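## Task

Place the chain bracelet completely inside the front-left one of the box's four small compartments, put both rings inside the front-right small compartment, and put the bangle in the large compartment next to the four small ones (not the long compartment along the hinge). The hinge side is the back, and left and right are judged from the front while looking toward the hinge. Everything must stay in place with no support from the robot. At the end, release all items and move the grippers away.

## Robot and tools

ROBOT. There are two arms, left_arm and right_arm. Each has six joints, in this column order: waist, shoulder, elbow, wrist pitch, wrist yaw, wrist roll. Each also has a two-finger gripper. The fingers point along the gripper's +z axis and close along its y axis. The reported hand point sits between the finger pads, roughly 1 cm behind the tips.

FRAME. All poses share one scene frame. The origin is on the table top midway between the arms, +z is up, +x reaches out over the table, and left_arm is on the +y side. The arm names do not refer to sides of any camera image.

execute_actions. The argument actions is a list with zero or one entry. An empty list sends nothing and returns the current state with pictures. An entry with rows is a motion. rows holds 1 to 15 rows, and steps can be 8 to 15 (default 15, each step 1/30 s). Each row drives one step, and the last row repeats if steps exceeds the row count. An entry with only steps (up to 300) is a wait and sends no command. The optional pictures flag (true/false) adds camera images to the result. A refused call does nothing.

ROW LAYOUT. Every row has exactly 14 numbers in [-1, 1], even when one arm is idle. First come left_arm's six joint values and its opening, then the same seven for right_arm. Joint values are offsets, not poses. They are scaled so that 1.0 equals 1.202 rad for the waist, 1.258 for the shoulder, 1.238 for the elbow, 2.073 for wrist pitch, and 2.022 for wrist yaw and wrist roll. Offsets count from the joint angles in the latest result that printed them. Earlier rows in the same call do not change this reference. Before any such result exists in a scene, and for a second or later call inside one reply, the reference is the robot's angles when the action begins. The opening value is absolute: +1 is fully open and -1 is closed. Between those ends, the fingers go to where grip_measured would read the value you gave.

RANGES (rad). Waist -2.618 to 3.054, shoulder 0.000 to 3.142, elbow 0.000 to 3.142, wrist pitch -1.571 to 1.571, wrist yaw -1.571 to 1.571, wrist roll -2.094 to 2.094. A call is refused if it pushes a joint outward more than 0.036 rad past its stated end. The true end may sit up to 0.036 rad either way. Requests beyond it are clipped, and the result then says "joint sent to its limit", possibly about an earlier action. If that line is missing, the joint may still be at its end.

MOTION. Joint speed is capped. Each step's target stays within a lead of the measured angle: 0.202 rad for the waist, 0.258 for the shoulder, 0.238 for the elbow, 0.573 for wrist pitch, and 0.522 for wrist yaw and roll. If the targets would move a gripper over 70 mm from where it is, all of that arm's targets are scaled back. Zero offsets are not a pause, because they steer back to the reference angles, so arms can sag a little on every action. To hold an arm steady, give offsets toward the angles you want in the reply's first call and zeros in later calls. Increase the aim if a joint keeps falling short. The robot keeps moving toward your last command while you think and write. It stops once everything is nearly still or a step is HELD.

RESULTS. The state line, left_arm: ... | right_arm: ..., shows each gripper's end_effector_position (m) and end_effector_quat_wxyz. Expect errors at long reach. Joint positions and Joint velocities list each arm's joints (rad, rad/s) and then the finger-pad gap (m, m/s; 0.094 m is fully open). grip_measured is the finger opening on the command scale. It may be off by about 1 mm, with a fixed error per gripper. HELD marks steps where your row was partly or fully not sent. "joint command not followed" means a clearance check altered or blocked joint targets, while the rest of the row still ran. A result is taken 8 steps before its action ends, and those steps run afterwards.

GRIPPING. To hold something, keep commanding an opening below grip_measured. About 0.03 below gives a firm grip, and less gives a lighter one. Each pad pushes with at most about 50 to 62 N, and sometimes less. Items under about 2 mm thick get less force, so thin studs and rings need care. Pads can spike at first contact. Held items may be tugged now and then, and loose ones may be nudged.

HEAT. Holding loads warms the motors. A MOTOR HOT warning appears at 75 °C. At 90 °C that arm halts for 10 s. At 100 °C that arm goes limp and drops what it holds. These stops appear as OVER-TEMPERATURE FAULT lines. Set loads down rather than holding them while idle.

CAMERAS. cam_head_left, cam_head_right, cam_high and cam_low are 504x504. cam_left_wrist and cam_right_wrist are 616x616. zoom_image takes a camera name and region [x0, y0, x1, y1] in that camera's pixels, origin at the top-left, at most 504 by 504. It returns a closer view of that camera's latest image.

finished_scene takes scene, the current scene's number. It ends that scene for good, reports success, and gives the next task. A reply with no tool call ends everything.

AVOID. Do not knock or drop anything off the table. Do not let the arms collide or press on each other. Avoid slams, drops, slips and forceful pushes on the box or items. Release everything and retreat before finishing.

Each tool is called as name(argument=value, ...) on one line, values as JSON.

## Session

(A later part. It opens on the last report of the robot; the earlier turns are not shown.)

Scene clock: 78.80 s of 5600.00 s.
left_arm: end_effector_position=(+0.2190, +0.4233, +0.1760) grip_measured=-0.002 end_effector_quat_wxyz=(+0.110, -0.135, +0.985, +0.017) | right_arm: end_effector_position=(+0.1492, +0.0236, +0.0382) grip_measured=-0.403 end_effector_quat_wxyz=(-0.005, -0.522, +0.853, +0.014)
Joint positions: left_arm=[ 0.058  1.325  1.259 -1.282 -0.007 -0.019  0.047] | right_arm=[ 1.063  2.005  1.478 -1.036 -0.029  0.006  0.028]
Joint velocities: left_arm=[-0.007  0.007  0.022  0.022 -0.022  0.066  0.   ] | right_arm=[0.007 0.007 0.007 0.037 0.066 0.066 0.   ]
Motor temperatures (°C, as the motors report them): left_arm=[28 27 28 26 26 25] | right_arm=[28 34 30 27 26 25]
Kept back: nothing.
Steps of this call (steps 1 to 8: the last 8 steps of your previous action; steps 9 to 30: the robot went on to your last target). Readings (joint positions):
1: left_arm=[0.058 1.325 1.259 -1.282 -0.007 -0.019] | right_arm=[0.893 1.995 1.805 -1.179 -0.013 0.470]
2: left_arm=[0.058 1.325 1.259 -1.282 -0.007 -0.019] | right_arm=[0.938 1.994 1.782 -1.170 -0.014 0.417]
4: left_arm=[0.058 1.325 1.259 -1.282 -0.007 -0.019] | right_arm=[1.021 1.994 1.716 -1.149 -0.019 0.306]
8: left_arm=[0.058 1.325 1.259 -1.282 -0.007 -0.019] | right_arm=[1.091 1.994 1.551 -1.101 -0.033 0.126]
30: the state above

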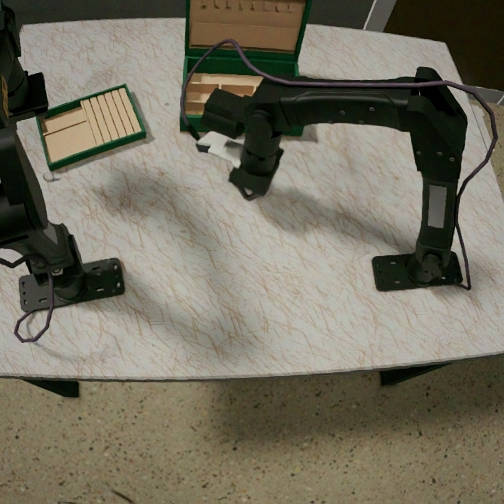

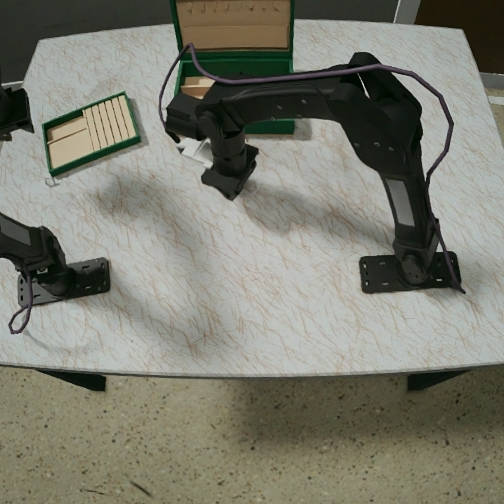

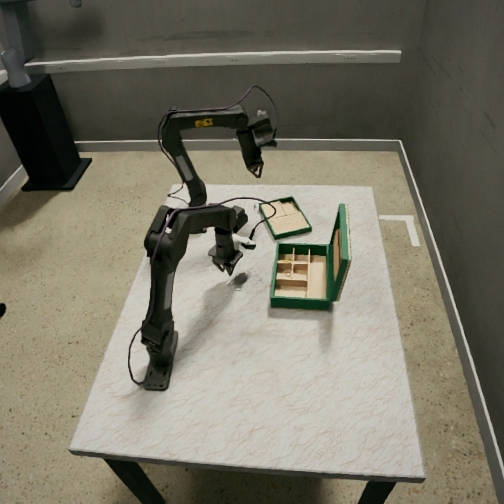

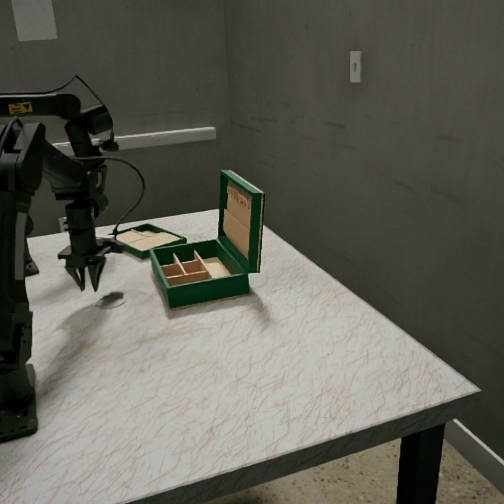

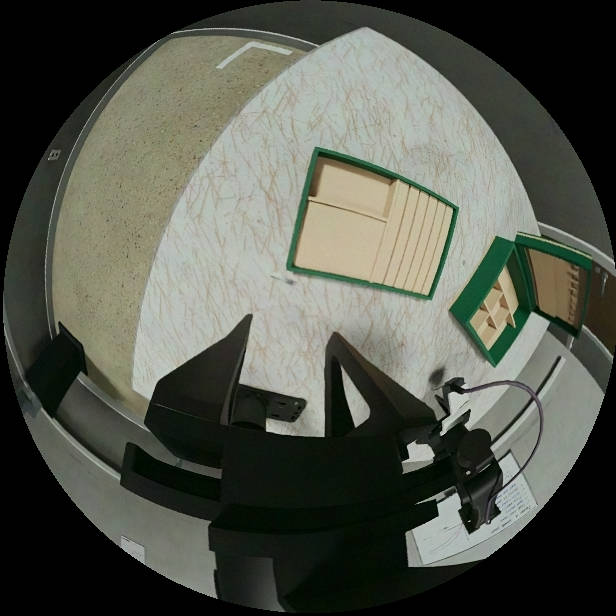

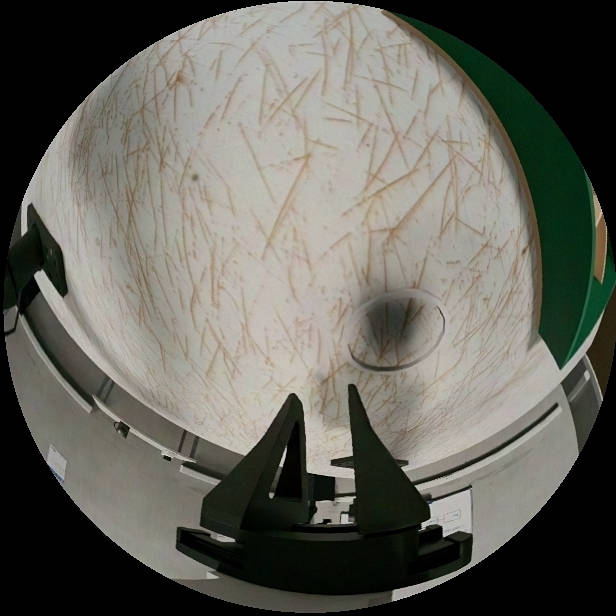

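execute_actions(actions=[])

zoom_image(camera="cam_head_right", region=[0,60,200,260])

zoom_image(camera="cam_high", region=[230,190,370,330])

Scene clock: 79.23 s of 5600.00 s.
left_arm: end_effector_position=(+0.2190, +0.4233, +0.1760) grip_measured=-0.002 end_effector_quat_wxyz=(+0.110, -0.135, +0.985, +0.017) | right_arm: end_effector_position=(+0.1493, +0.0238, +0.0382) grip_measured=-0.403 end_effector_quat_wxyz=(-0.004, -0.523, +0.852, +0.015)
Joint positions: left_arm=[ 0.058  1.325  1.259 -1.282 -0.007 -0.019  0.047] | right_arm=[ 1.063  2.005  1.478 -1.035 -0.029  0.006  0.028]
Joint velocities: left_arm=[-0.022 -0.012 -0.002  0.037  0.007  0.007  0.   ] | right_arm=[-0.002  0.007 -0.017  0.081  0.022 -0.022 -0.   ]
Motor temperatures (°C, as the motors report them): left_arm=[28 27 28 26 26 25] | right_arm=[28 34 30 27 26 25]
Kept back: nothing.
Steps of this call (steps 1 to 13: the robot went on to your last target). Readings (joint positions):
1: left_arm=[0.058 1.325 1.259 -1.282 -0.007 -0.019] | right_arm=[1.063 2.005 1.478 -1.036 -0.029 0.006]
2: left_arm=[0.058 1.325 1.259 -1.282 -0.007 -0.019] | right_arm=[1.063 2.005 1.478 -1.036 -0.029 0.006]
4: left_arm=[0.058 1.325 1.259 -1.282 -0.007 -0.019] | right_arm=[1.063 2.005 1.478 -1.036 -0.029 0.006]
8: left_arm=[0.058 1.325 1.259 -1.282 -0.007 -0.019] | right_arm=[1.063 2.005 1.478 -1.036 -0.029 0.006]
13: the state above

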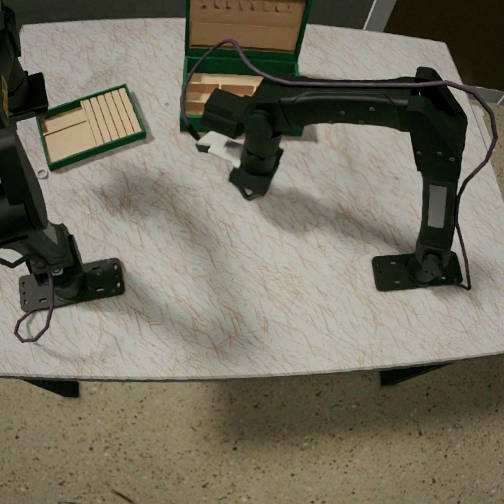

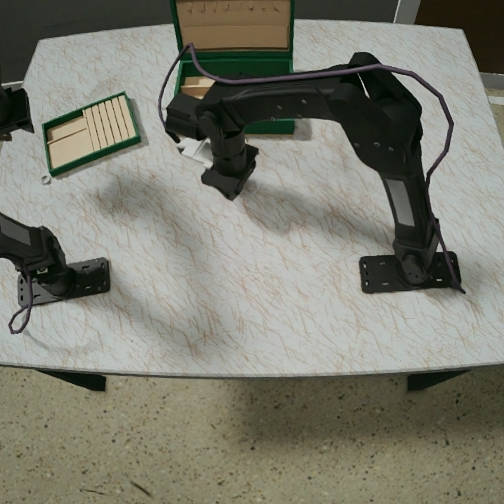

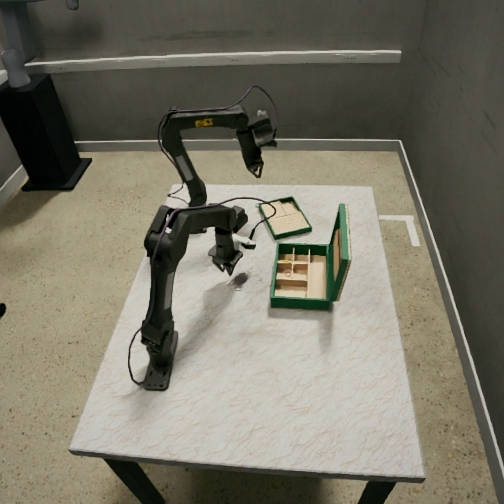

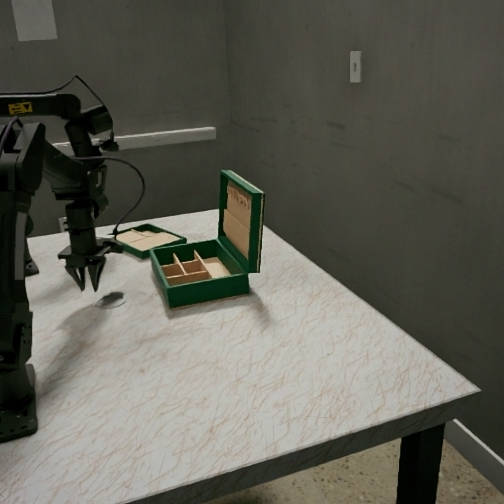

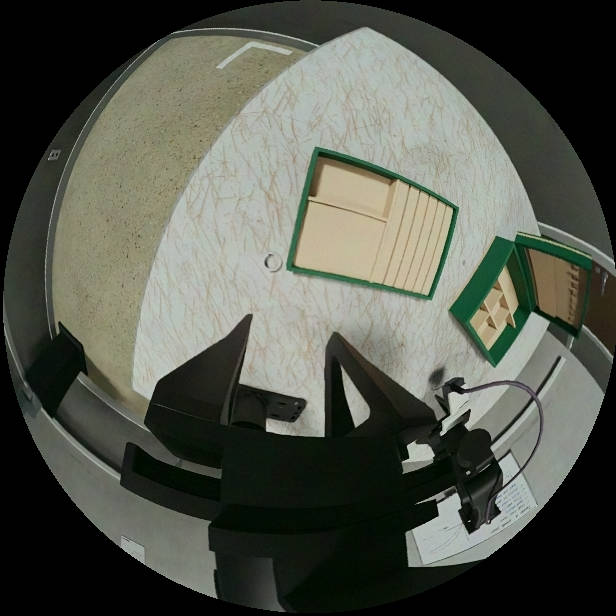

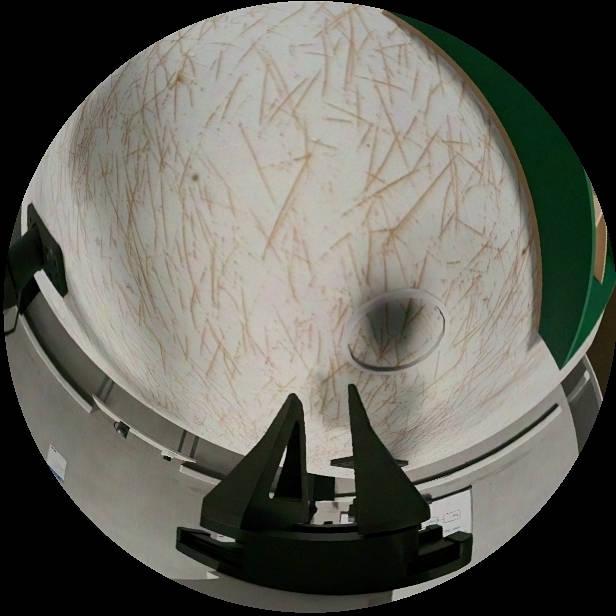

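Region (0, 60, 200, 260) of cam_head_right's 504x504 image, scaled by 2.520, with more detail than that image has.

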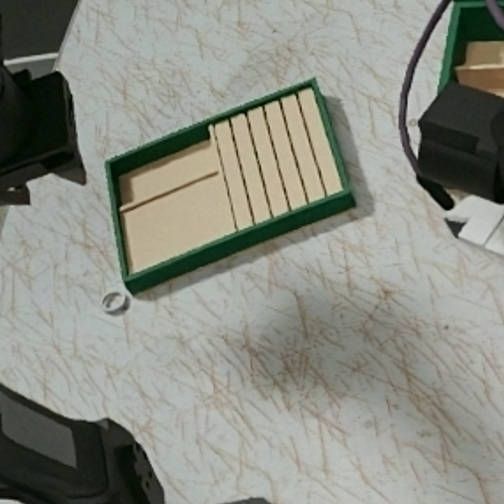

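Region (230, 190, 370, 330) of cam_high's 504x504 image, scaled by 3.600, with more detail than that image has.

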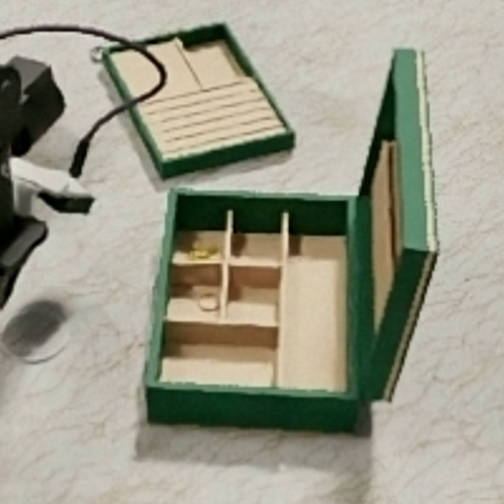

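execute_actions(actions=[{"rows":[[0.01,0.02,-0.02,0.02,0,-0.1,0,-0.01,0,0,0,0,0,-0.4],[0.02,0.04,-0.04,0.04,0,-0.2,0,-0.02,0,0,0,0,0,-0.4],[0.035,0.06,-0.07,0.06,0,-0.3,0,-0.03,0,0,0,0,0,-0.4],[0.035,0.08,-0.09,0.07,0,-0.4,0,-0.04,0.005,0,0.005,0,0,-0.4],[0.035,0.1,-0.11,0.085,0,-0.5,0,-0.048,0.01,0,0.01,0,0,-0.4],[0.035,0.12,-0.14,0.1,0,-0.6,0,-0.048,0.016,-0.005,0.015,0,0,-0.4],[0.035,0.14,-0.16,0.115,0,-0.68,0,-0.048,0.022,-0.01,0.02,0,0,-0.4],[0.035,0.16,-0.19,0.13,0,-0.68,0,-0.048,0.028,-0.015,0.025,0,0,-0.4],[0.035,0.18,-0.21,0.143,0,-0.68,0,-0.048,0.034,-0.015,0.029,0,0,-0.4]]}])

execute_actions(actions=[{"steps":45}], pictures=true)

Scene clock: 80.60 s of 5600.00 s.
left_arm: end_effector_position=(+0.2276, +0.4352, +0.1224) grip_measured=-0.002 end_effector_quat_wxyz=(+0.072, -0.434, +0.898, -0.008) | right_arm: end_effector_position=(+0.1639, +0.0179, +0.0369) grip_measured=-0.403 end_effector_quat_wxyz=(-0.003, -0.505, +0.863, +0.016)
Joint positions: left_arm=[ 0.094  1.43   1.144 -1.14  -0.007 -0.612  0.047] | right_arm=[ 1.021  2.009  1.478 -1.028 -0.03   0.006  0.028]
Joint velocities: left_arm=[ 0.051  0.93  -0.94   0.857  0.007 -2.762  0.   ] | right_arm=[-0.286  0.09   0.002  0.095 -0.022 -0.066  0.   ]
Motor temperatures (°C, as the motors report them): left_arm=[28 27 28 26 26 25] | right_arm=[28 34 30 27 26 25]
Steps of this call (steps 1 to 15: the robot went on to your last target; steps 16 to 34: nothing new was sent; steps 35 to 41: the first 7 steps of this action). Readings (joint positions):
35: left_arm=[0.058 1.326 1.259 -1.279 -0.007 -0.051] | right_arm=[1.063 2.005 1.478 -1.035 -0.029 0.006]
36: left_arm=[0.060 1.330 1.255 -1.267 -0.007 -0.117] | right_arm=[1.062 2.005 1.478 -1.035 -0.029 0.006]
38: left_arm=[0.076 1.351 1.226 -1.221 -0.007 -0.311] | right_arm=[1.051 2.005 1.478 -1.035 -0.030 0.006]
41: the state above

Scene clock: 82.10 s of 5600.00 s.
left_arm: end_effector_position=(+0.2180, +0.4326, +0.0529) grip_measured=-0.002 end_effector_quat_wxyz=(+0.008, -0.743, +0.669, -0.001) | right_arm: end_effector_position=(+0.1725, +0.0204, +0.0230) grip_measured=-0.403 end_effector_quat_wxyz=(-0.003, -0.498, +0.867, +0.016)
Joint positions: left_arm=[ 0.094  1.565  0.996 -0.988 -0.007 -1.387  0.047] | right_arm=[ 1.004  2.048  1.478 -0.989 -0.03   0.006  0.028]
Joint velocities: left_arm=[-0.012 -0.022  0.007  0.007 -0.022  0.022  0.   ] | right_arm=[-0.012  0.002  0.002  0.007 -0.037 -0.066 -0.001]
Motor temperatures (°C, as the motors report them): left_arm=[28 27 28 26 26 25] | right_arm=[28 34 29 27 26 25]
Kept back: nothing.
Steps of this call (steps 1 to 8: the last 8 steps of your previous action; steps 9 to 45: the robot went on to your last target). Readings (joint positions):
1: left_arm=[0.094 1.463 1.109 -1.111 -0.007 -0.712] | right_arm=[1.012 2.014 1.478 -1.023 -0.030 0.006]
2: left_arm=[0.094 1.495 1.074 -1.082 -0.007 -0.812] | right_arm=[1.007 2.021 1.478 -1.016 -0.030 0.006]
4: left_arm=[0.094 1.548 1.020 -1.048 -0.007 -1.006] | right_arm=[1.004 2.035 1.478 -1.005 -0.030 0.006]
8: left_arm=[0.094 1.565 0.996 -1.024 -0.007 -1.232] | right_arm=[1.004 2.048 1.478 -0.996 -0.030 0.006]
45: the state above
All arms were judged still, so your last target was given up. Only a new action makes them travel on or press farther. Fingers that are still opening or closing keep moving.

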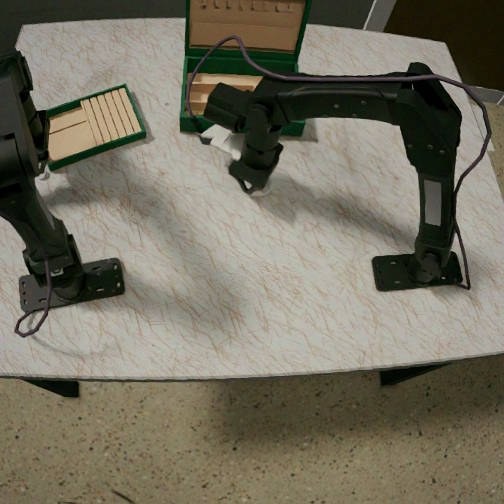

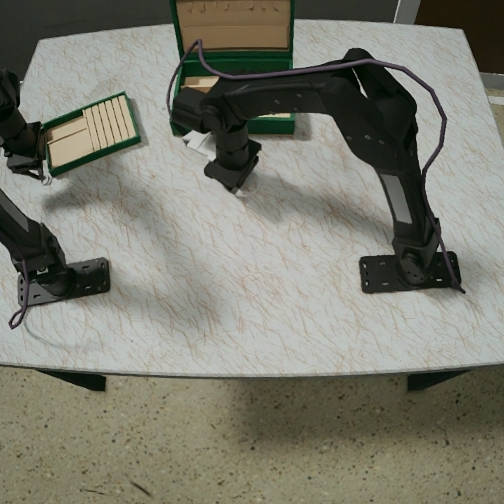

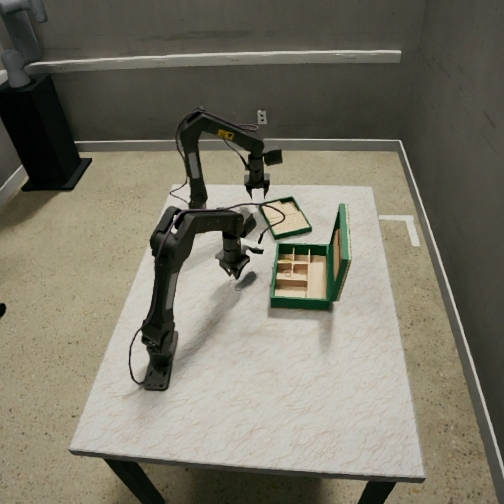

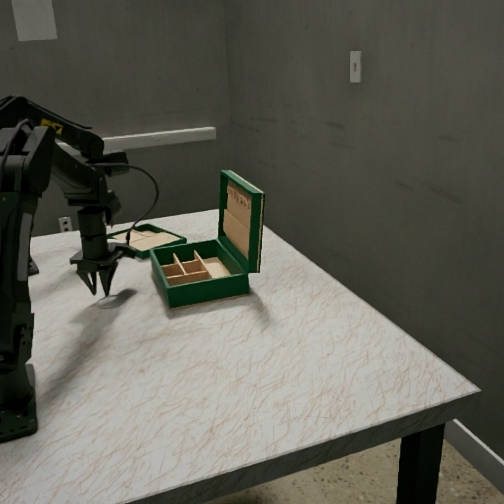

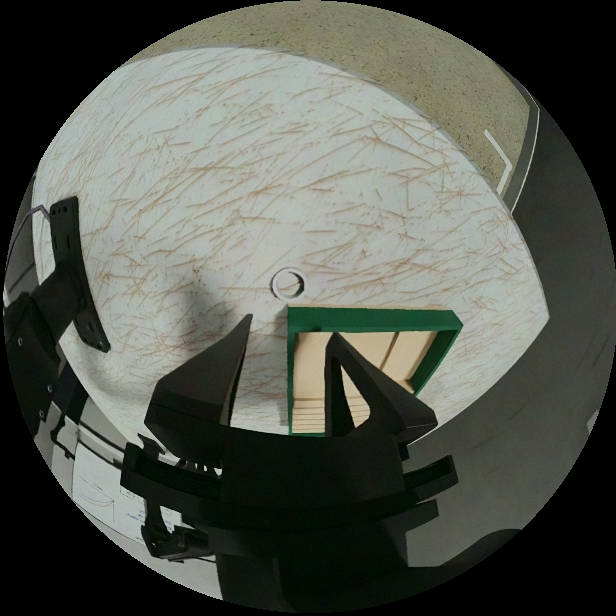

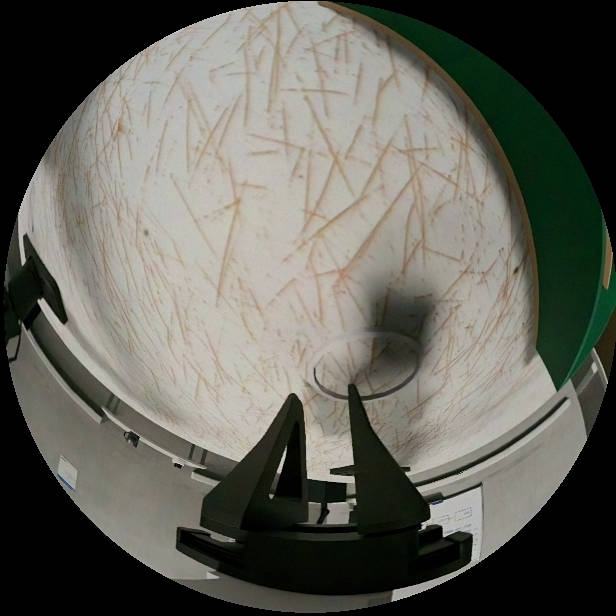

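execute_actions(actions=[{"rows":[[0.015,0,-0.01,0,0,-0.05,-0.3,0,0.005,0,0.003,0,0,-0.4],[0.017,0,-0.02,0.005,0,-0.1,-0.3,0,0.01,0,0.006,0,0,-0.4],[0.017,0,-0.03,0.01,0,-0.15,-0.3,0,0.015,0,0.009,0,0,-0.4],[0.017,0,-0.04,0.02,0,-0.15,-0.3,0,0.02,0,0.012,0,0,-0.4],[0.017,0.005,-0.05,0.028,0,-0.15,-0.3,0,0.025,0,0.014,0,0,-0.4],[0.017,0.01,-0.06,0.036,0,-0.15,-0.3,0,0.03,0,0.016,0,0,-0.4],[0.017,0.015,-0.072,0.044,0,-0.15,-0.3,0,0.03,0,0.016,0,0,-0.4],[0.017,0.02,-0.083,0.051,0,-0.15,-0.3,0,0.03,0,0.016,0,0,-0.4]]}])

execute_actions(actions=[{"steps":28}], pictures=true)

Scene clock: 83.60 s of 5600.00 s.
left_arm: end_effector_position=(+0.2145, +0.4351, +0.0429) grip_measured=-0.298 end_effector_quat_wxyz=(-0.009, +0.814, -0.580, +0.003) | right_arm: end_effector_position=(+0.1729, +0.0211, +0.0161) grip_measured=-0.403 end_effector_quat_wxyz=(-0.006, -0.497, +0.867, +0.014)
Joint positions: left_arm=[ 0.107  1.565  0.954 -0.941 -0.007 -1.601  0.033] | right_arm=[ 1.004  2.067  1.478 -0.978 -0.03   0.006  0.028]
Joint velocities: left_arm=[-0.017  0.002 -0.393  0.359 -0.125 -0.608  0.   ] | right_arm=[-0.002  0.198  0.002  0.125 -0.037  0.022  0.001]
Motor temperatures (°C, as the motors report them): left_arm=[28 27 28 26 26 25] | right_arm=[28 34 29 27 26 25]
Steps of this call (steps 1 to 38: nothing new was sent; steps 39 to 45: the first 7 steps of this action). Readings (joint positions):
39: left_arm=[0.095 1.565 0.996 -0.988 -0.007 -1.403] | right_arm=[1.004 2.048 1.478 -0.989 -0.030 0.006]
40: left_arm=[0.098 1.565 0.996 -0.987 -0.007 -1.435] | right_arm=[1.004 2.048 1.478 -0.989 -0.030 0.006]
42: left_arm=[0.104 1.565 0.988 -0.975 -0.007 -1.522] | right_arm=[1.004 2.051 1.478 -0.987 -0.030 0.006]
45: the state above

Scene clock: 84.53 s of 5600.00 s.
left_arm: end_effector_position=(+0.2125, +0.4344, +0.0293) grip_measured=-0.298 end_effector_quat_wxyz=(-0.009, +0.837, -0.547, +0.003) | right_arm: end_effector_position=(+0.1730, +0.0214, +0.0099) grip_measured=-0.403 end_effector_quat_wxyz=(-0.010, -0.497, +0.867, +0.012)
Joint positions: left_arm=[ 0.107  1.579  0.909 -0.883 -0.007 -1.683  0.033] | right_arm=[ 1.004  2.084  1.478 -0.97  -0.03   0.006  0.028]
Joint velocities: left_arm=[ 0.002 -0.012 -0.022  0.022 -0.051  0.022  0.001] | right_arm=[ 0.007 -0.017  0.007  0.022 -0.022  0.007  0.   ]
Motor temperatures (°C, as the motors report them): left_arm=[28 27 28 26 26 25] | right_arm=[28 34 29 27 26 25]
Kept back: nothing.
Steps of this call (steps 1 to 8: the last 8 steps of your previous action; steps 9 to 28: the robot went on to your last target). Readings (joint positions):
1: left_arm=[0.107 1.566 0.940 -0.930 -0.007 -1.617] | right_arm=[1.004 2.073 1.478 -0.976 -0.030 0.006]
2: left_arm=[0.107 1.568 0.928 -0.921 -0.007 -1.631] | right_arm=[1.004 2.078 1.478 -0.975 -0.030 0.006]
4: left_arm=[0.107 1.576 0.913 -0.912 -0.007 -1.649] | right_arm=[1.004 2.084 1.478 -0.973 -0.030 0.006]
8: left_arm=[0.107 1.579 0.909 -0.897 -0.007 -1.669] | right_arm=[1.004 2.084 1.478 -0.971 -0.030 0.006]
28: the state above

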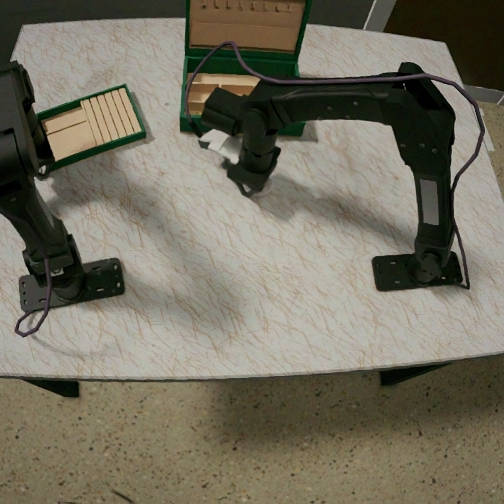

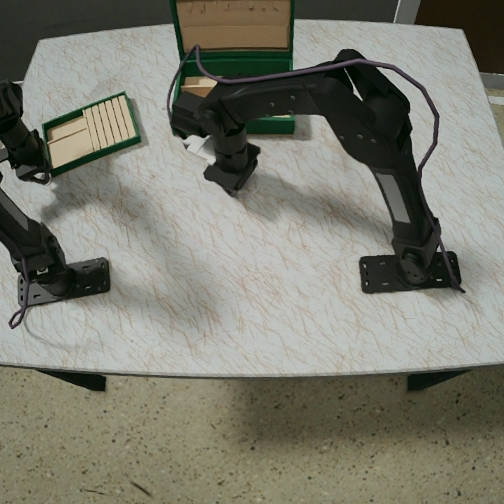

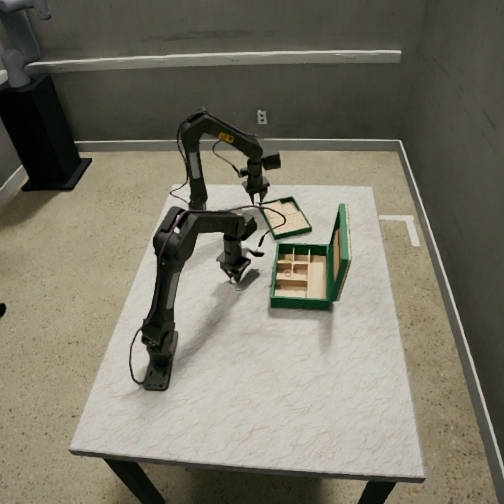

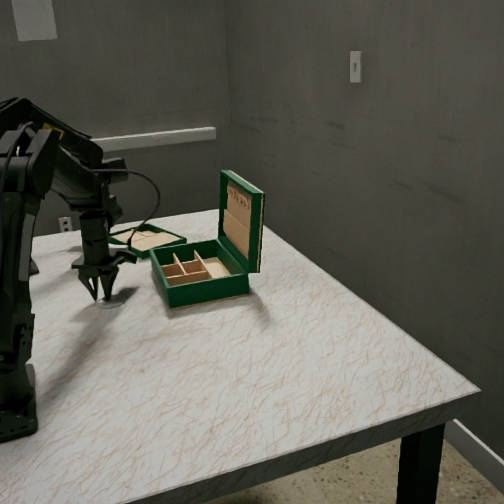

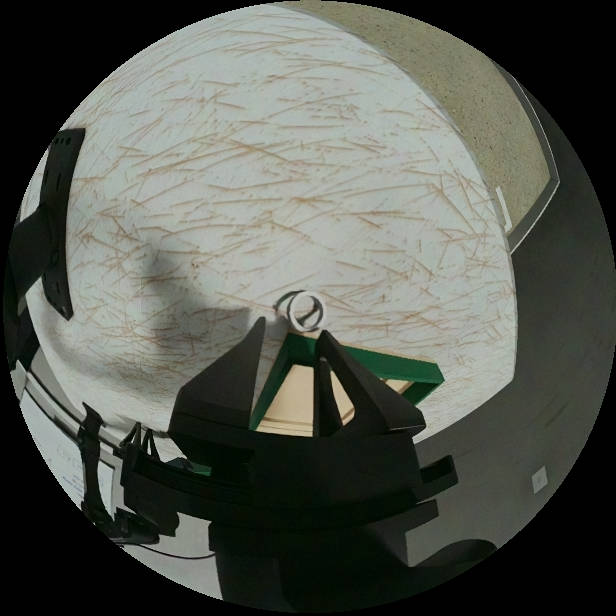

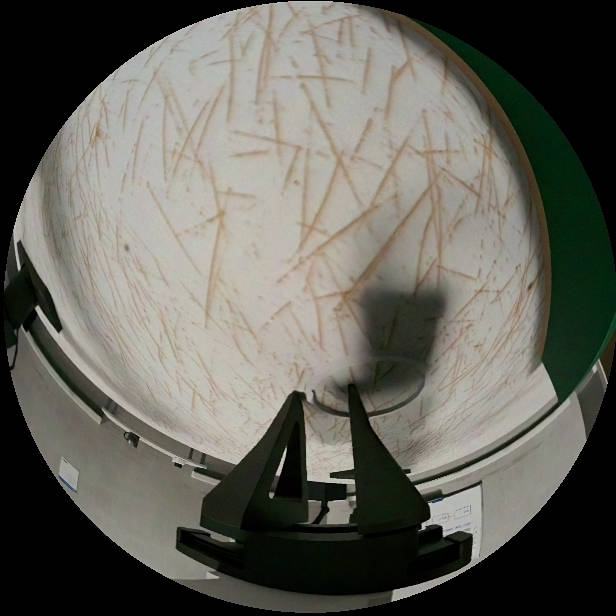

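execute_actions(actions=[{"rows":[[0,0,0,0,0,0,-0.3,0,0.01,0,0,0,0,-0.5],[0,0,0,0,0,0,-0.3,0,0.01,0,0,0,0,-0.6],[0,0,0,0,0,0,-0.3,0,0.01,0,0,0,0,-0.7],[0,0,0,0,0,0,-0.3,0,0.01,0,0,0,0,-0.78],[0,0,0,0,0,0,-0.3,0,0.01,0,0,0,0,-0.84],[0,0,0,0,0,0,-0.3,0,0.01,0,0,0,0,-0.88],[0,0,0,0,0,0,-0.3,0,0.01,0,0,0,0,-0.91],[0,0,0,0,0,0,-0.3,0,0.01,0,0,0,0,-0.94],[0,0,0,0,0,0,-0.3,0,0.01,0,0,0,0,-0.96]]}])

execute_actions(actions=[{"steps":15}], pictures=true)

zoom_image(camera="cam_left_wrist", region=[220,250,400,400])

Scene clock: 85.37 s of 5600.00 s.
left_arm: end_effector_position=(+0.2125, +0.4344, +0.0293) grip_measured=-0.298 end_effector_quat_wxyz=(-0.009, +0.837, -0.546, +0.003) | right_arm: end_effector_position=(+0.1730, +0.0214, +0.0099) grip_measured=-0.893 end_effector_quat_wxyz=(-0.010, -0.497, +0.867, +0.012)
Joint positions: left_arm=[ 0.107  1.579  0.909 -0.883 -0.007 -1.683  0.033] | right_arm=[ 1.004  2.084  1.478 -0.97  -0.03   0.006  0.005]
Joint velocities: left_arm=[-0.007  0.002  0.007  0.037 -0.066 -0.007  0.001] | right_arm=[ 0.002 -0.012 -0.012 -0.095  0.051 -0.007 -0.029]
Motor temperatures (°C, as the motors report them): left_arm=[28 27 28 26 26 25] | right_arm=[28 34 29 27 26 25]
Steps of this call (steps 1 to 15: the robot went on to your last target; steps 16 to 18: nothing new was sent; steps 19 to 25: the first 7 steps of this action). Readings (joint positions):
19: left_arm=[0.107 1.579 0.909 -0.883 -0.007 -1.683] | right_arm=[1.004 2.084 1.478 -0.970 -0.030 0.006]
20: left_arm=[0.107 1.579 0.909 -0.883 -0.007 -1.683] | right_arm=[1.004 2.084 1.478 -0.970 -0.030 0.006]
22: left_arm=[0.107 1.579 0.909 -0.883 -0.007 -1.683] | right_arm=[1.004 2.084 1.478 -0.970 -0.030 0.006]
25: the state above

Scene clock: 85.87 s of 5600.00 s.
left_arm: end_effector_position=(+0.2125, +0.4344, +0.0293) grip_measured=-0.298 end_effector_quat_wxyz=(-0.009, +0.837, -0.546, +0.003) | right_arm: end_effector_position=(+0.1730, +0.0214, +0.0099) grip_measured=-0.954 end_effector_quat_wxyz=(-0.010, -0.497, +0.867, +0.012)
Joint positions: left_arm=[ 0.107  1.579  0.909 -0.883 -0.007 -1.683  0.033] | right_arm=[ 1.004  2.084  1.478 -0.97  -0.03   0.006  0.002]
Joint velocities: left_arm=[-0.022 -0.022  0.002 -0.066  0.125 -0.022 -0.   ] | right_arm=[ 0.002  0.012 -0.022 -0.081  0.007 -0.022 -0.   ]
Motor temperatures (°C, as the motors report them): left_arm=[28 27 28 26 26 25] | right_arm=[28 34 29 26 26 25]
Kept back: nothing.
Steps of this call (steps 1 to 8: the last 8 steps of your previous action; steps 9 to 15: the robot went on to your last target). Readings (joint positions):
1: left_arm=[0.107 1.579 0.909 -0.883 -0.007 -1.683] | right_arm=[1.004 2.084 1.478 -0.970 -0.030 0.006]
2: left_arm=[0.107 1.579 0.909 -0.883 -0.007 -1.683] | right_arm=[1.004 2.084 1.478 -0.970 -0.030 0.006]
4: left_arm=[0.107 1.579 0.909 -0.883 -0.007 -1.683] | right_arm=[1.004 2.084 1.478 -0.970 -0.030 0.006]
8: left_arm=[0.107 1.579 0.909 -0.883 -0.007 -1.683] | right_arm=[1.004 2.084 1.478 -0.970 -0.030 0.006]
15: the state above
All arms were judged still, so your last target was given up. Only a new action makes them travel on or press farther. Fingers that are still opening or closing keep moving.

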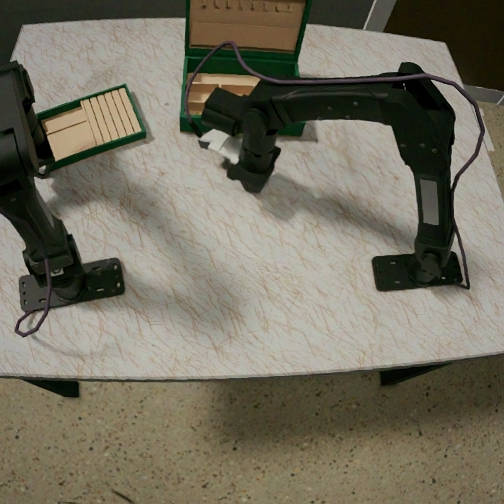

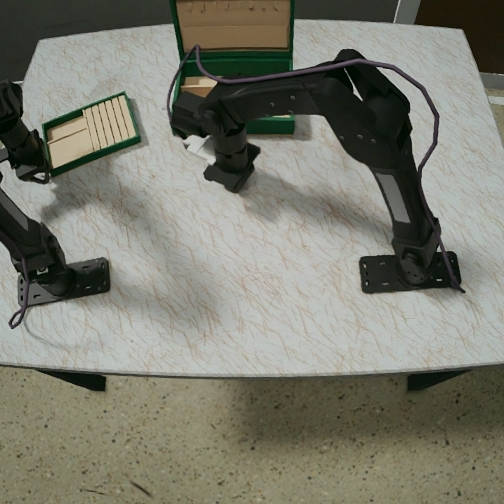

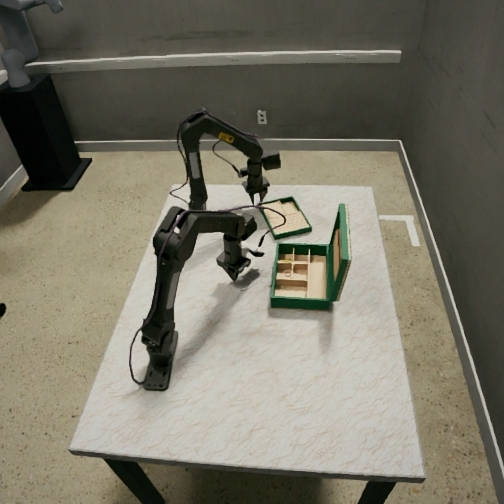

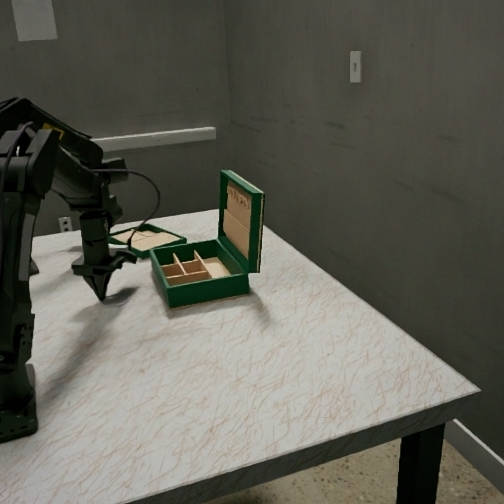

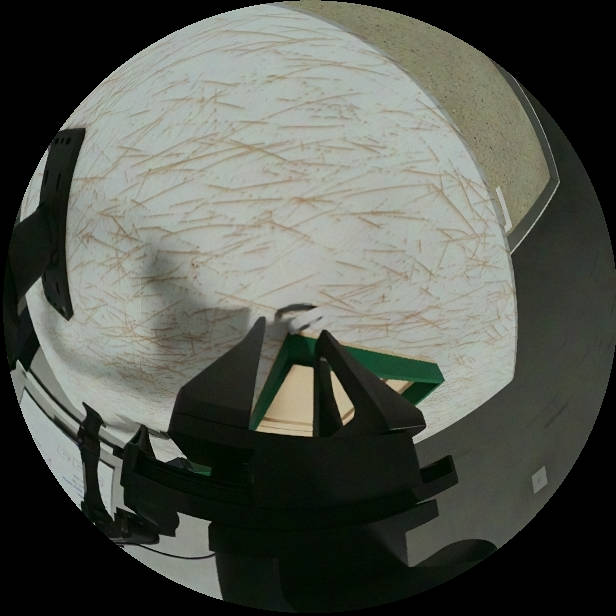

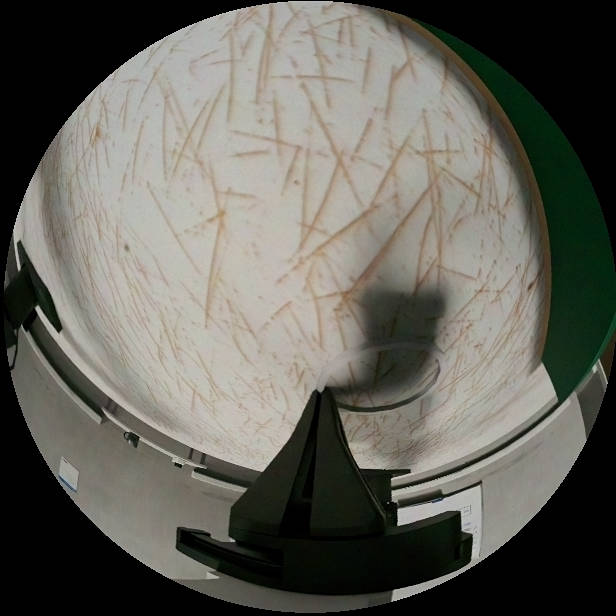

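Region (220, 250, 400, 400) of cam_left_wrist's 616x616 image, scaled by 2.800, with more detail than that image has.

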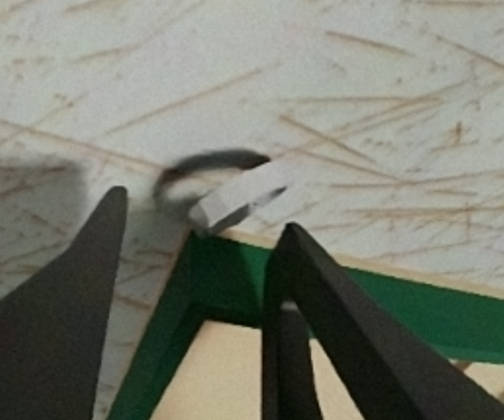

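execute_actions(actions=[{"rows":[[0,0,0,0,0,0,-0.3,0,0,0,0,0,0,-0.98],[0,0,0,0,0,0,-0.3,0,0,0,0,0,0,-0.99],[0,0,0,0,0,0,-0.3,0,0,0,0,0,0,-0.99],[0,0,0,0,0,0,-0.3,0,-0.01,0.01,-0.01,0,0,-0.99],[0,0,0,0,0,0,-0.3,0,-0.02,0.02,-0.02,0,0,-0.99],[0,0,0,0,0,0,-0.3,0,-0.03,0.04,-0.035,0,0,-0.99],[0,0,0,0,0,0,-0.3,0,-0.04,0.06,-0.05,0,0,-0.99],[0,0,0,0,0,0,-0.3,0,-0.05,0.085,-0.07,0,0,-0.99],[0,0,0,0,0,0,-0.3,0,-0.06,0.11,-0.09,0,0,-0.99],[0,0,0,0,0,0,-0.3,0,-0.07,0.14,-0.11,0,0,-0.99],[0,0,0,0,0,0,-0.3,0,-0.07,0.17,-0.13,0,0,-0.99],[0,0,0,0,0,0,-0.3,0,-0.07,0.2,-0.15,0,0,-0.99],[0,0,0,0,0,0,-0.3,0,-0.07,0.23,-0.165,0,0,-0.99],[0,0,0,0,0,0,-0.3,0,-0.07,0.26,-0.18,0,0,-0.99],[0,0,0,0,0,0,-0.3,0,-0.07,0.29,-0.19,0,0,-0.99]]}])

execute_actions(actions=[{"steps":18}])

execute_actions(actions=[{"rows":[[0,0,0,0,0,0,-0.3,-0.015,0,0.01,0,0,0.015,-0.99],[0,0,0,0,0,0,-0.3,-0.03,0,0.01,0,0,0.03,-0.99],[0,0,0,0,0,0,-0.3,-0.05,0,0.01,0,0,0.05,-0.99],[0,0,0,0,0,0,-0.3,-0.075,0,0.01,0,0,0.075,-0.99],[0,0,0,0,0,0,-0.3,-0.1,0,0.01,0,0,0.1,-0.99],[0,0,0,0,0,0,-0.3,-0.125,0,0.01,0,0,0.125,-0.99],[0,0,0,0,0,0,-0.3,-0.15,0,0.01,0,0,0.15,-0.99],[0,0,0,0,0,0,-0.3,-0.175,0,0.01,0,0,0.175,-0.99],[0,0,0,0,0,0,-0.3,-0.2,0,0.01,0,0,0.2,-0.99],[0,0,0,0,0,0,-0.3,-0.225,0,0.01,0,0,0.225,-0.99],[0,0,0,0,0,0,-0.3,-0.25,0,0.01,0,0,0.25,-0.99],[0,0,0,0,0,0,-0.3,-0.275,0,0.01,0,0,0.275,-0.99],[0,0,0,0,0,0,-0.3,-0.3,0,0.01,0,0,0.295,-0.99],[0,0,0,0,0,0,-0.3,-0.32,0,0.01,0,0,0.31,-0.99],[0,0,0,0,0,0,-0.3,-0.335,0,0.01,0,0,0.325,-0.99]]}])

execute_actions(actions=[{"steps":25}], pictures=true)

Scene clock: 87.43 s of 5600.00 s.
left_arm: end_effector_position=(+0.2125, +0.4344, +0.0293) grip_measured=-0.298 end_effector_quat_wxyz=(-0.009, +0.837, -0.546, +0.003) | right_arm: end_effector_position=(+0.1708, +0.0176, +0.0134) grip_measured=-0.980 end_effector_quat_wxyz=(-0.019, -0.497, +0.867, +0.006)
Joint positions: left_arm=[ 0.107  1.579  0.909 -0.883 -0.007 -1.683  0.033] | right_arm=[ 1.004  2.082  1.489 -1.004 -0.03   0.006  0.001]
Joint velocities: left_arm=[-0.007 -0.012 -0.017  0.022 -0.037  0.066  0.001] | right_arm=[ 0.022 -0.032  0.286 -0.608 -0.037  0.007  0.   ]
Motor temperatures (°C, as the motors report them): left_arm=[28 27 28 26 26 25] | right_arm=[28 34 29 26 26 25]
Steps of this call (steps 1 to 40: nothing new was sent; steps 41 to 47: the first 7 steps of this action). Readings (joint positions):
41: left_arm=[0.107 1.579 0.909 -0.883 -0.007 -1.683] | right_arm=[1.004 2.084 1.478 -0.970 -0.030 0.006]
42: left_arm=[0.107 1.579 0.909 -0.883 -0.007 -1.683] | right_arm=[1.004 2.084 1.478 -0.970 -0.030 0.006]
44: left_arm=[0.107 1.579 0.909 -0.883 -0.007 -1.683] | right_arm=[1.004 2.084 1.478 -0.971 -0.030 0.006]
47: the state above

Scene clock: 88.03 s of 5600.00 s.
left_arm: end_effector_position=(+0.2125, +0.4344, +0.0293) grip_measured=-0.298 end_effector_quat_wxyz=(-0.009, +0.837, -0.546, +0.003) | right_arm: end_effector_position=(+0.1786, +0.0311, +0.1299) grip_measured=-0.980 end_effector_quat_wxyz=(+0.019, -0.498, +0.867, +0.028)
Joint positions: left_arm=[ 0.107  1.579  0.909 -0.883 -0.007 -1.683  0.033] | right_arm=[ 1.004  1.993  1.826 -1.342 -0.03   0.006  0.001]
Joint velocities: left_arm=[ 0.012  0.007 -0.012 -0.007  0.051 -0.007  0.   ] | right_arm=[ 0.007 -0.012  0.002 -0.125 -0.037 -0.007 -0.001]
Motor temperatures (°C, as the motors report them): left_arm=[28 27 28 26 26 25] | right_arm=[28 34 29 26 26 25]
Kept back: nothing.
Steps of this call (steps 1 to 8: the last 8 steps of your previous action; steps 9 to 18: the robot went on to your last target). Readings (joint positions):
1: left_arm=[0.107 1.579 0.909 -0.883 -0.007 -1.683] | right_arm=[1.004 2.079 1.504 -1.028 -0.030 0.006]
2: left_arm=[0.107 1.579 0.909 -0.883 -0.007 -1.683] | right_arm=[1.004 2.074 1.525 -1.055 -0.030 0.006]
4: left_arm=[0.107 1.579 0.909 -0.883 -0.007 -1.683] | right_arm=[1.004 2.056 1.587 -1.117 -0.030 0.006]
8: left_arm=[0.107 1.579 0.909 -0.883 -0.007 -1.683] | right_arm=[1.004 2.020 1.752 -1.235 -0.030 0.006]
18: the state above

Scene clock: 88.27 s of 5600.00 s.
left_arm: end_effector_position=(+0.2125, +0.4344, +0.0293) grip_measured=-0.298 end_effector_quat_wxyz=(-0.009, +0.837, -0.546, +0.003) | right_arm: end_effector_position=(+0.2111, +0.0105, +0.1299) grip_measured=-0.980 end_effector_quat_wxyz=(+0.016, -0.388, +0.921, +0.032)
Joint positions: left_arm=[ 0.107  1.579  0.909 -0.883 -0.007 -1.683  0.033] | right_arm=[ 0.903  1.993  1.826 -1.343 -0.038  0.149  0.001]
Joint velocities: left_arm=[ 0.002  0.002  0.007 -0.051 -0.007  0.007  0.001] | right_arm=[-0.926  0.002  0.002  0.125 -0.066  0.974 -0.   ]
Motor temperatures (°C, as the motors report them): left_arm=[28 27 28 26 26 25] | right_arm=[28 34 29 26 26 25]
Steps of this call (steps 1 to 7: the first 7 steps of this action). Readings (joint positions):
1: left_arm=[0.107 1.579 0.909 -0.883 -0.007 -1.683] | right_arm=[1.004 1.993 1.826 -1.343 -0.030 0.009]
2: left_arm=[0.107 1.579 0.909 -0.883 -0.007 -1.683] | right_arm=[1.001 1.993 1.826 -1.343 -0.031 0.018]
4: left_arm=[0.107 1.579 0.909 -0.883 -0.007 -1.683] | right_arm=[0.980 1.993 1.826 -1.343 -0.035 0.054]
7: the state above

Scene clock: 89.10 s of 5600.00 s.
left_arm: end_effector_position=(+0.2125, +0.4344, +0.0293) grip_measured=-0.298 end_effector_quat_wxyz=(-0.009, +0.837, -0.546, +0.003) | right_arm: end_effector_position=(+0.2998, -0.0740, +0.1298) grip_measured=-0.980 end_effector_quat_wxyz=(+0.015, +0.008, +0.999, +0.030)
Joint positions: left_arm=[ 0.107  1.579  0.909 -0.883 -0.007 -1.683  0.033] | right_arm=[ 0.595  1.993  1.826 -1.343 -0.03   0.654  0.001]
Joint velocities: left_arm=[-0.007  0.007 -0.027  0.037 -0.051  0.022 -0.001] | right_arm=[-0.017  0.002 -0.007  0.007 -0.051  0.051 -0.   ]
Motor temperatures (°C, as the motors report them): left_arm=[28 27 28 26 26 25] | right_arm=[28 34 29 26 26 25]
Kept back: nothing.
Steps of this call (steps 1 to 8: the last 8 steps of your previous action; steps 9 to 25: the robot went on to your last target). Readings (joint positions):
1: left_arm=[0.107 1.579 0.909 -0.883 -0.007 -1.683] | right_arm=[0.869 1.993 1.826 -1.343 -0.038 0.188]
2: left_arm=[0.107 1.579 0.909 -0.883 -0.007 -1.683] | right_arm=[0.832 1.993 1.826 -1.343 -0.038 0.230]
4: left_arm=[0.107 1.579 0.909 -0.883 -0.007 -1.683] | right_arm=[0.760 1.993 1.826 -1.343 -0.038 0.318]
8: left_arm=[0.107 1.579 0.909 -0.883 -0.007 -1.683] | right_arm=[0.635 1.993 1.826 -1.343 -0.037 0.493]
25: the state above

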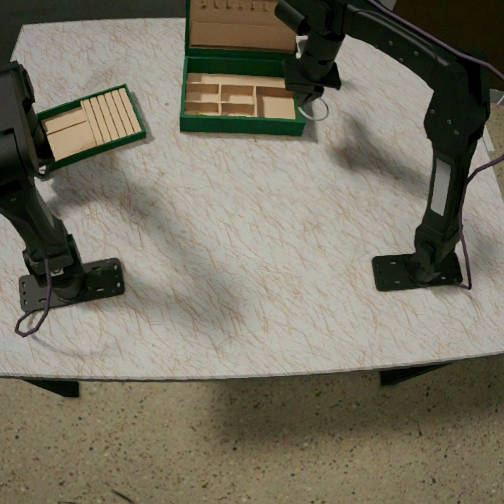

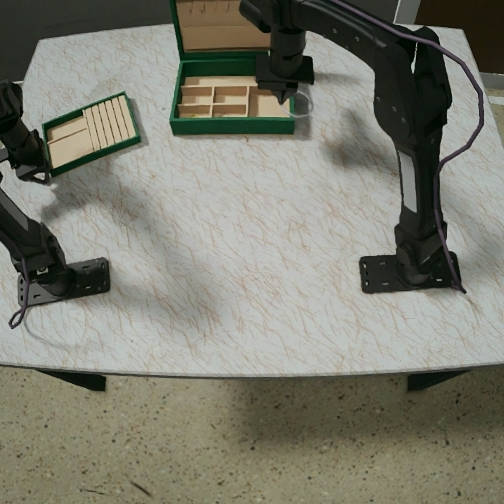

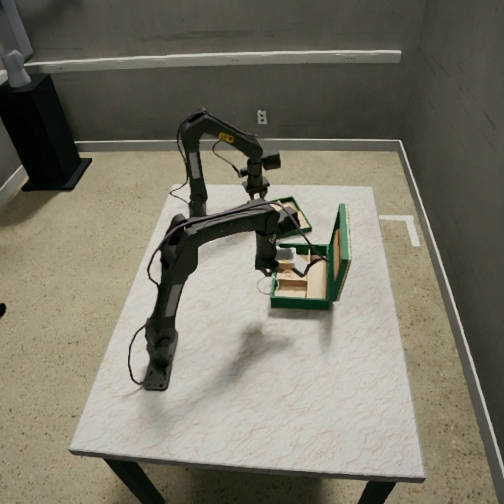

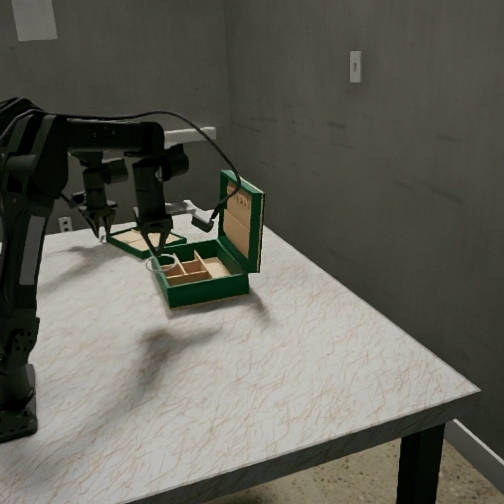

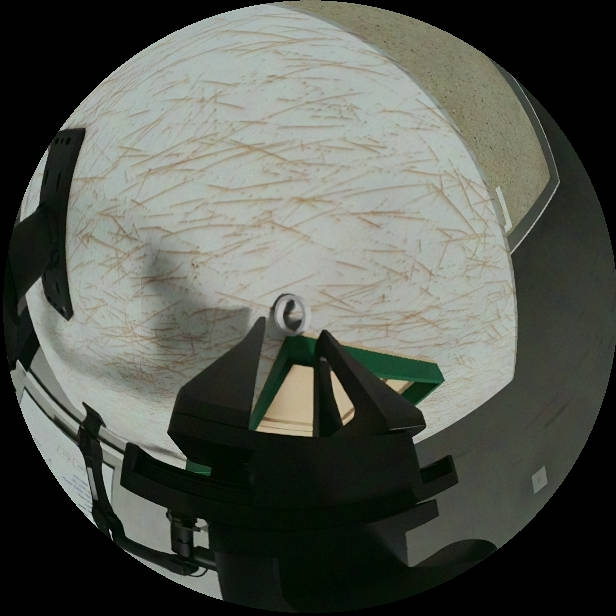

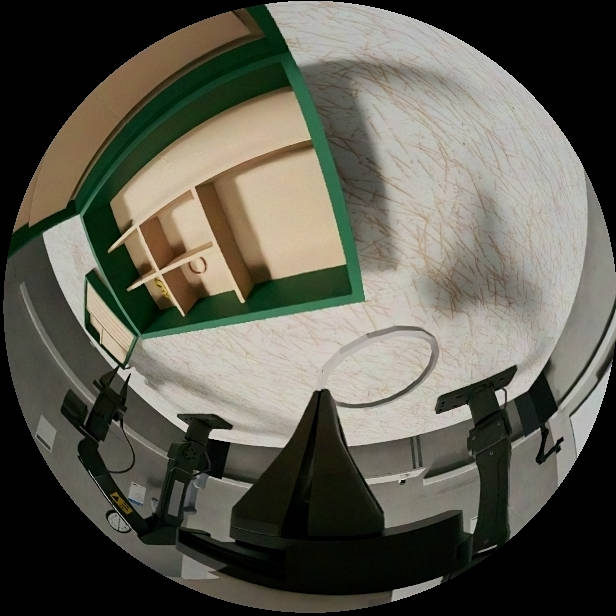

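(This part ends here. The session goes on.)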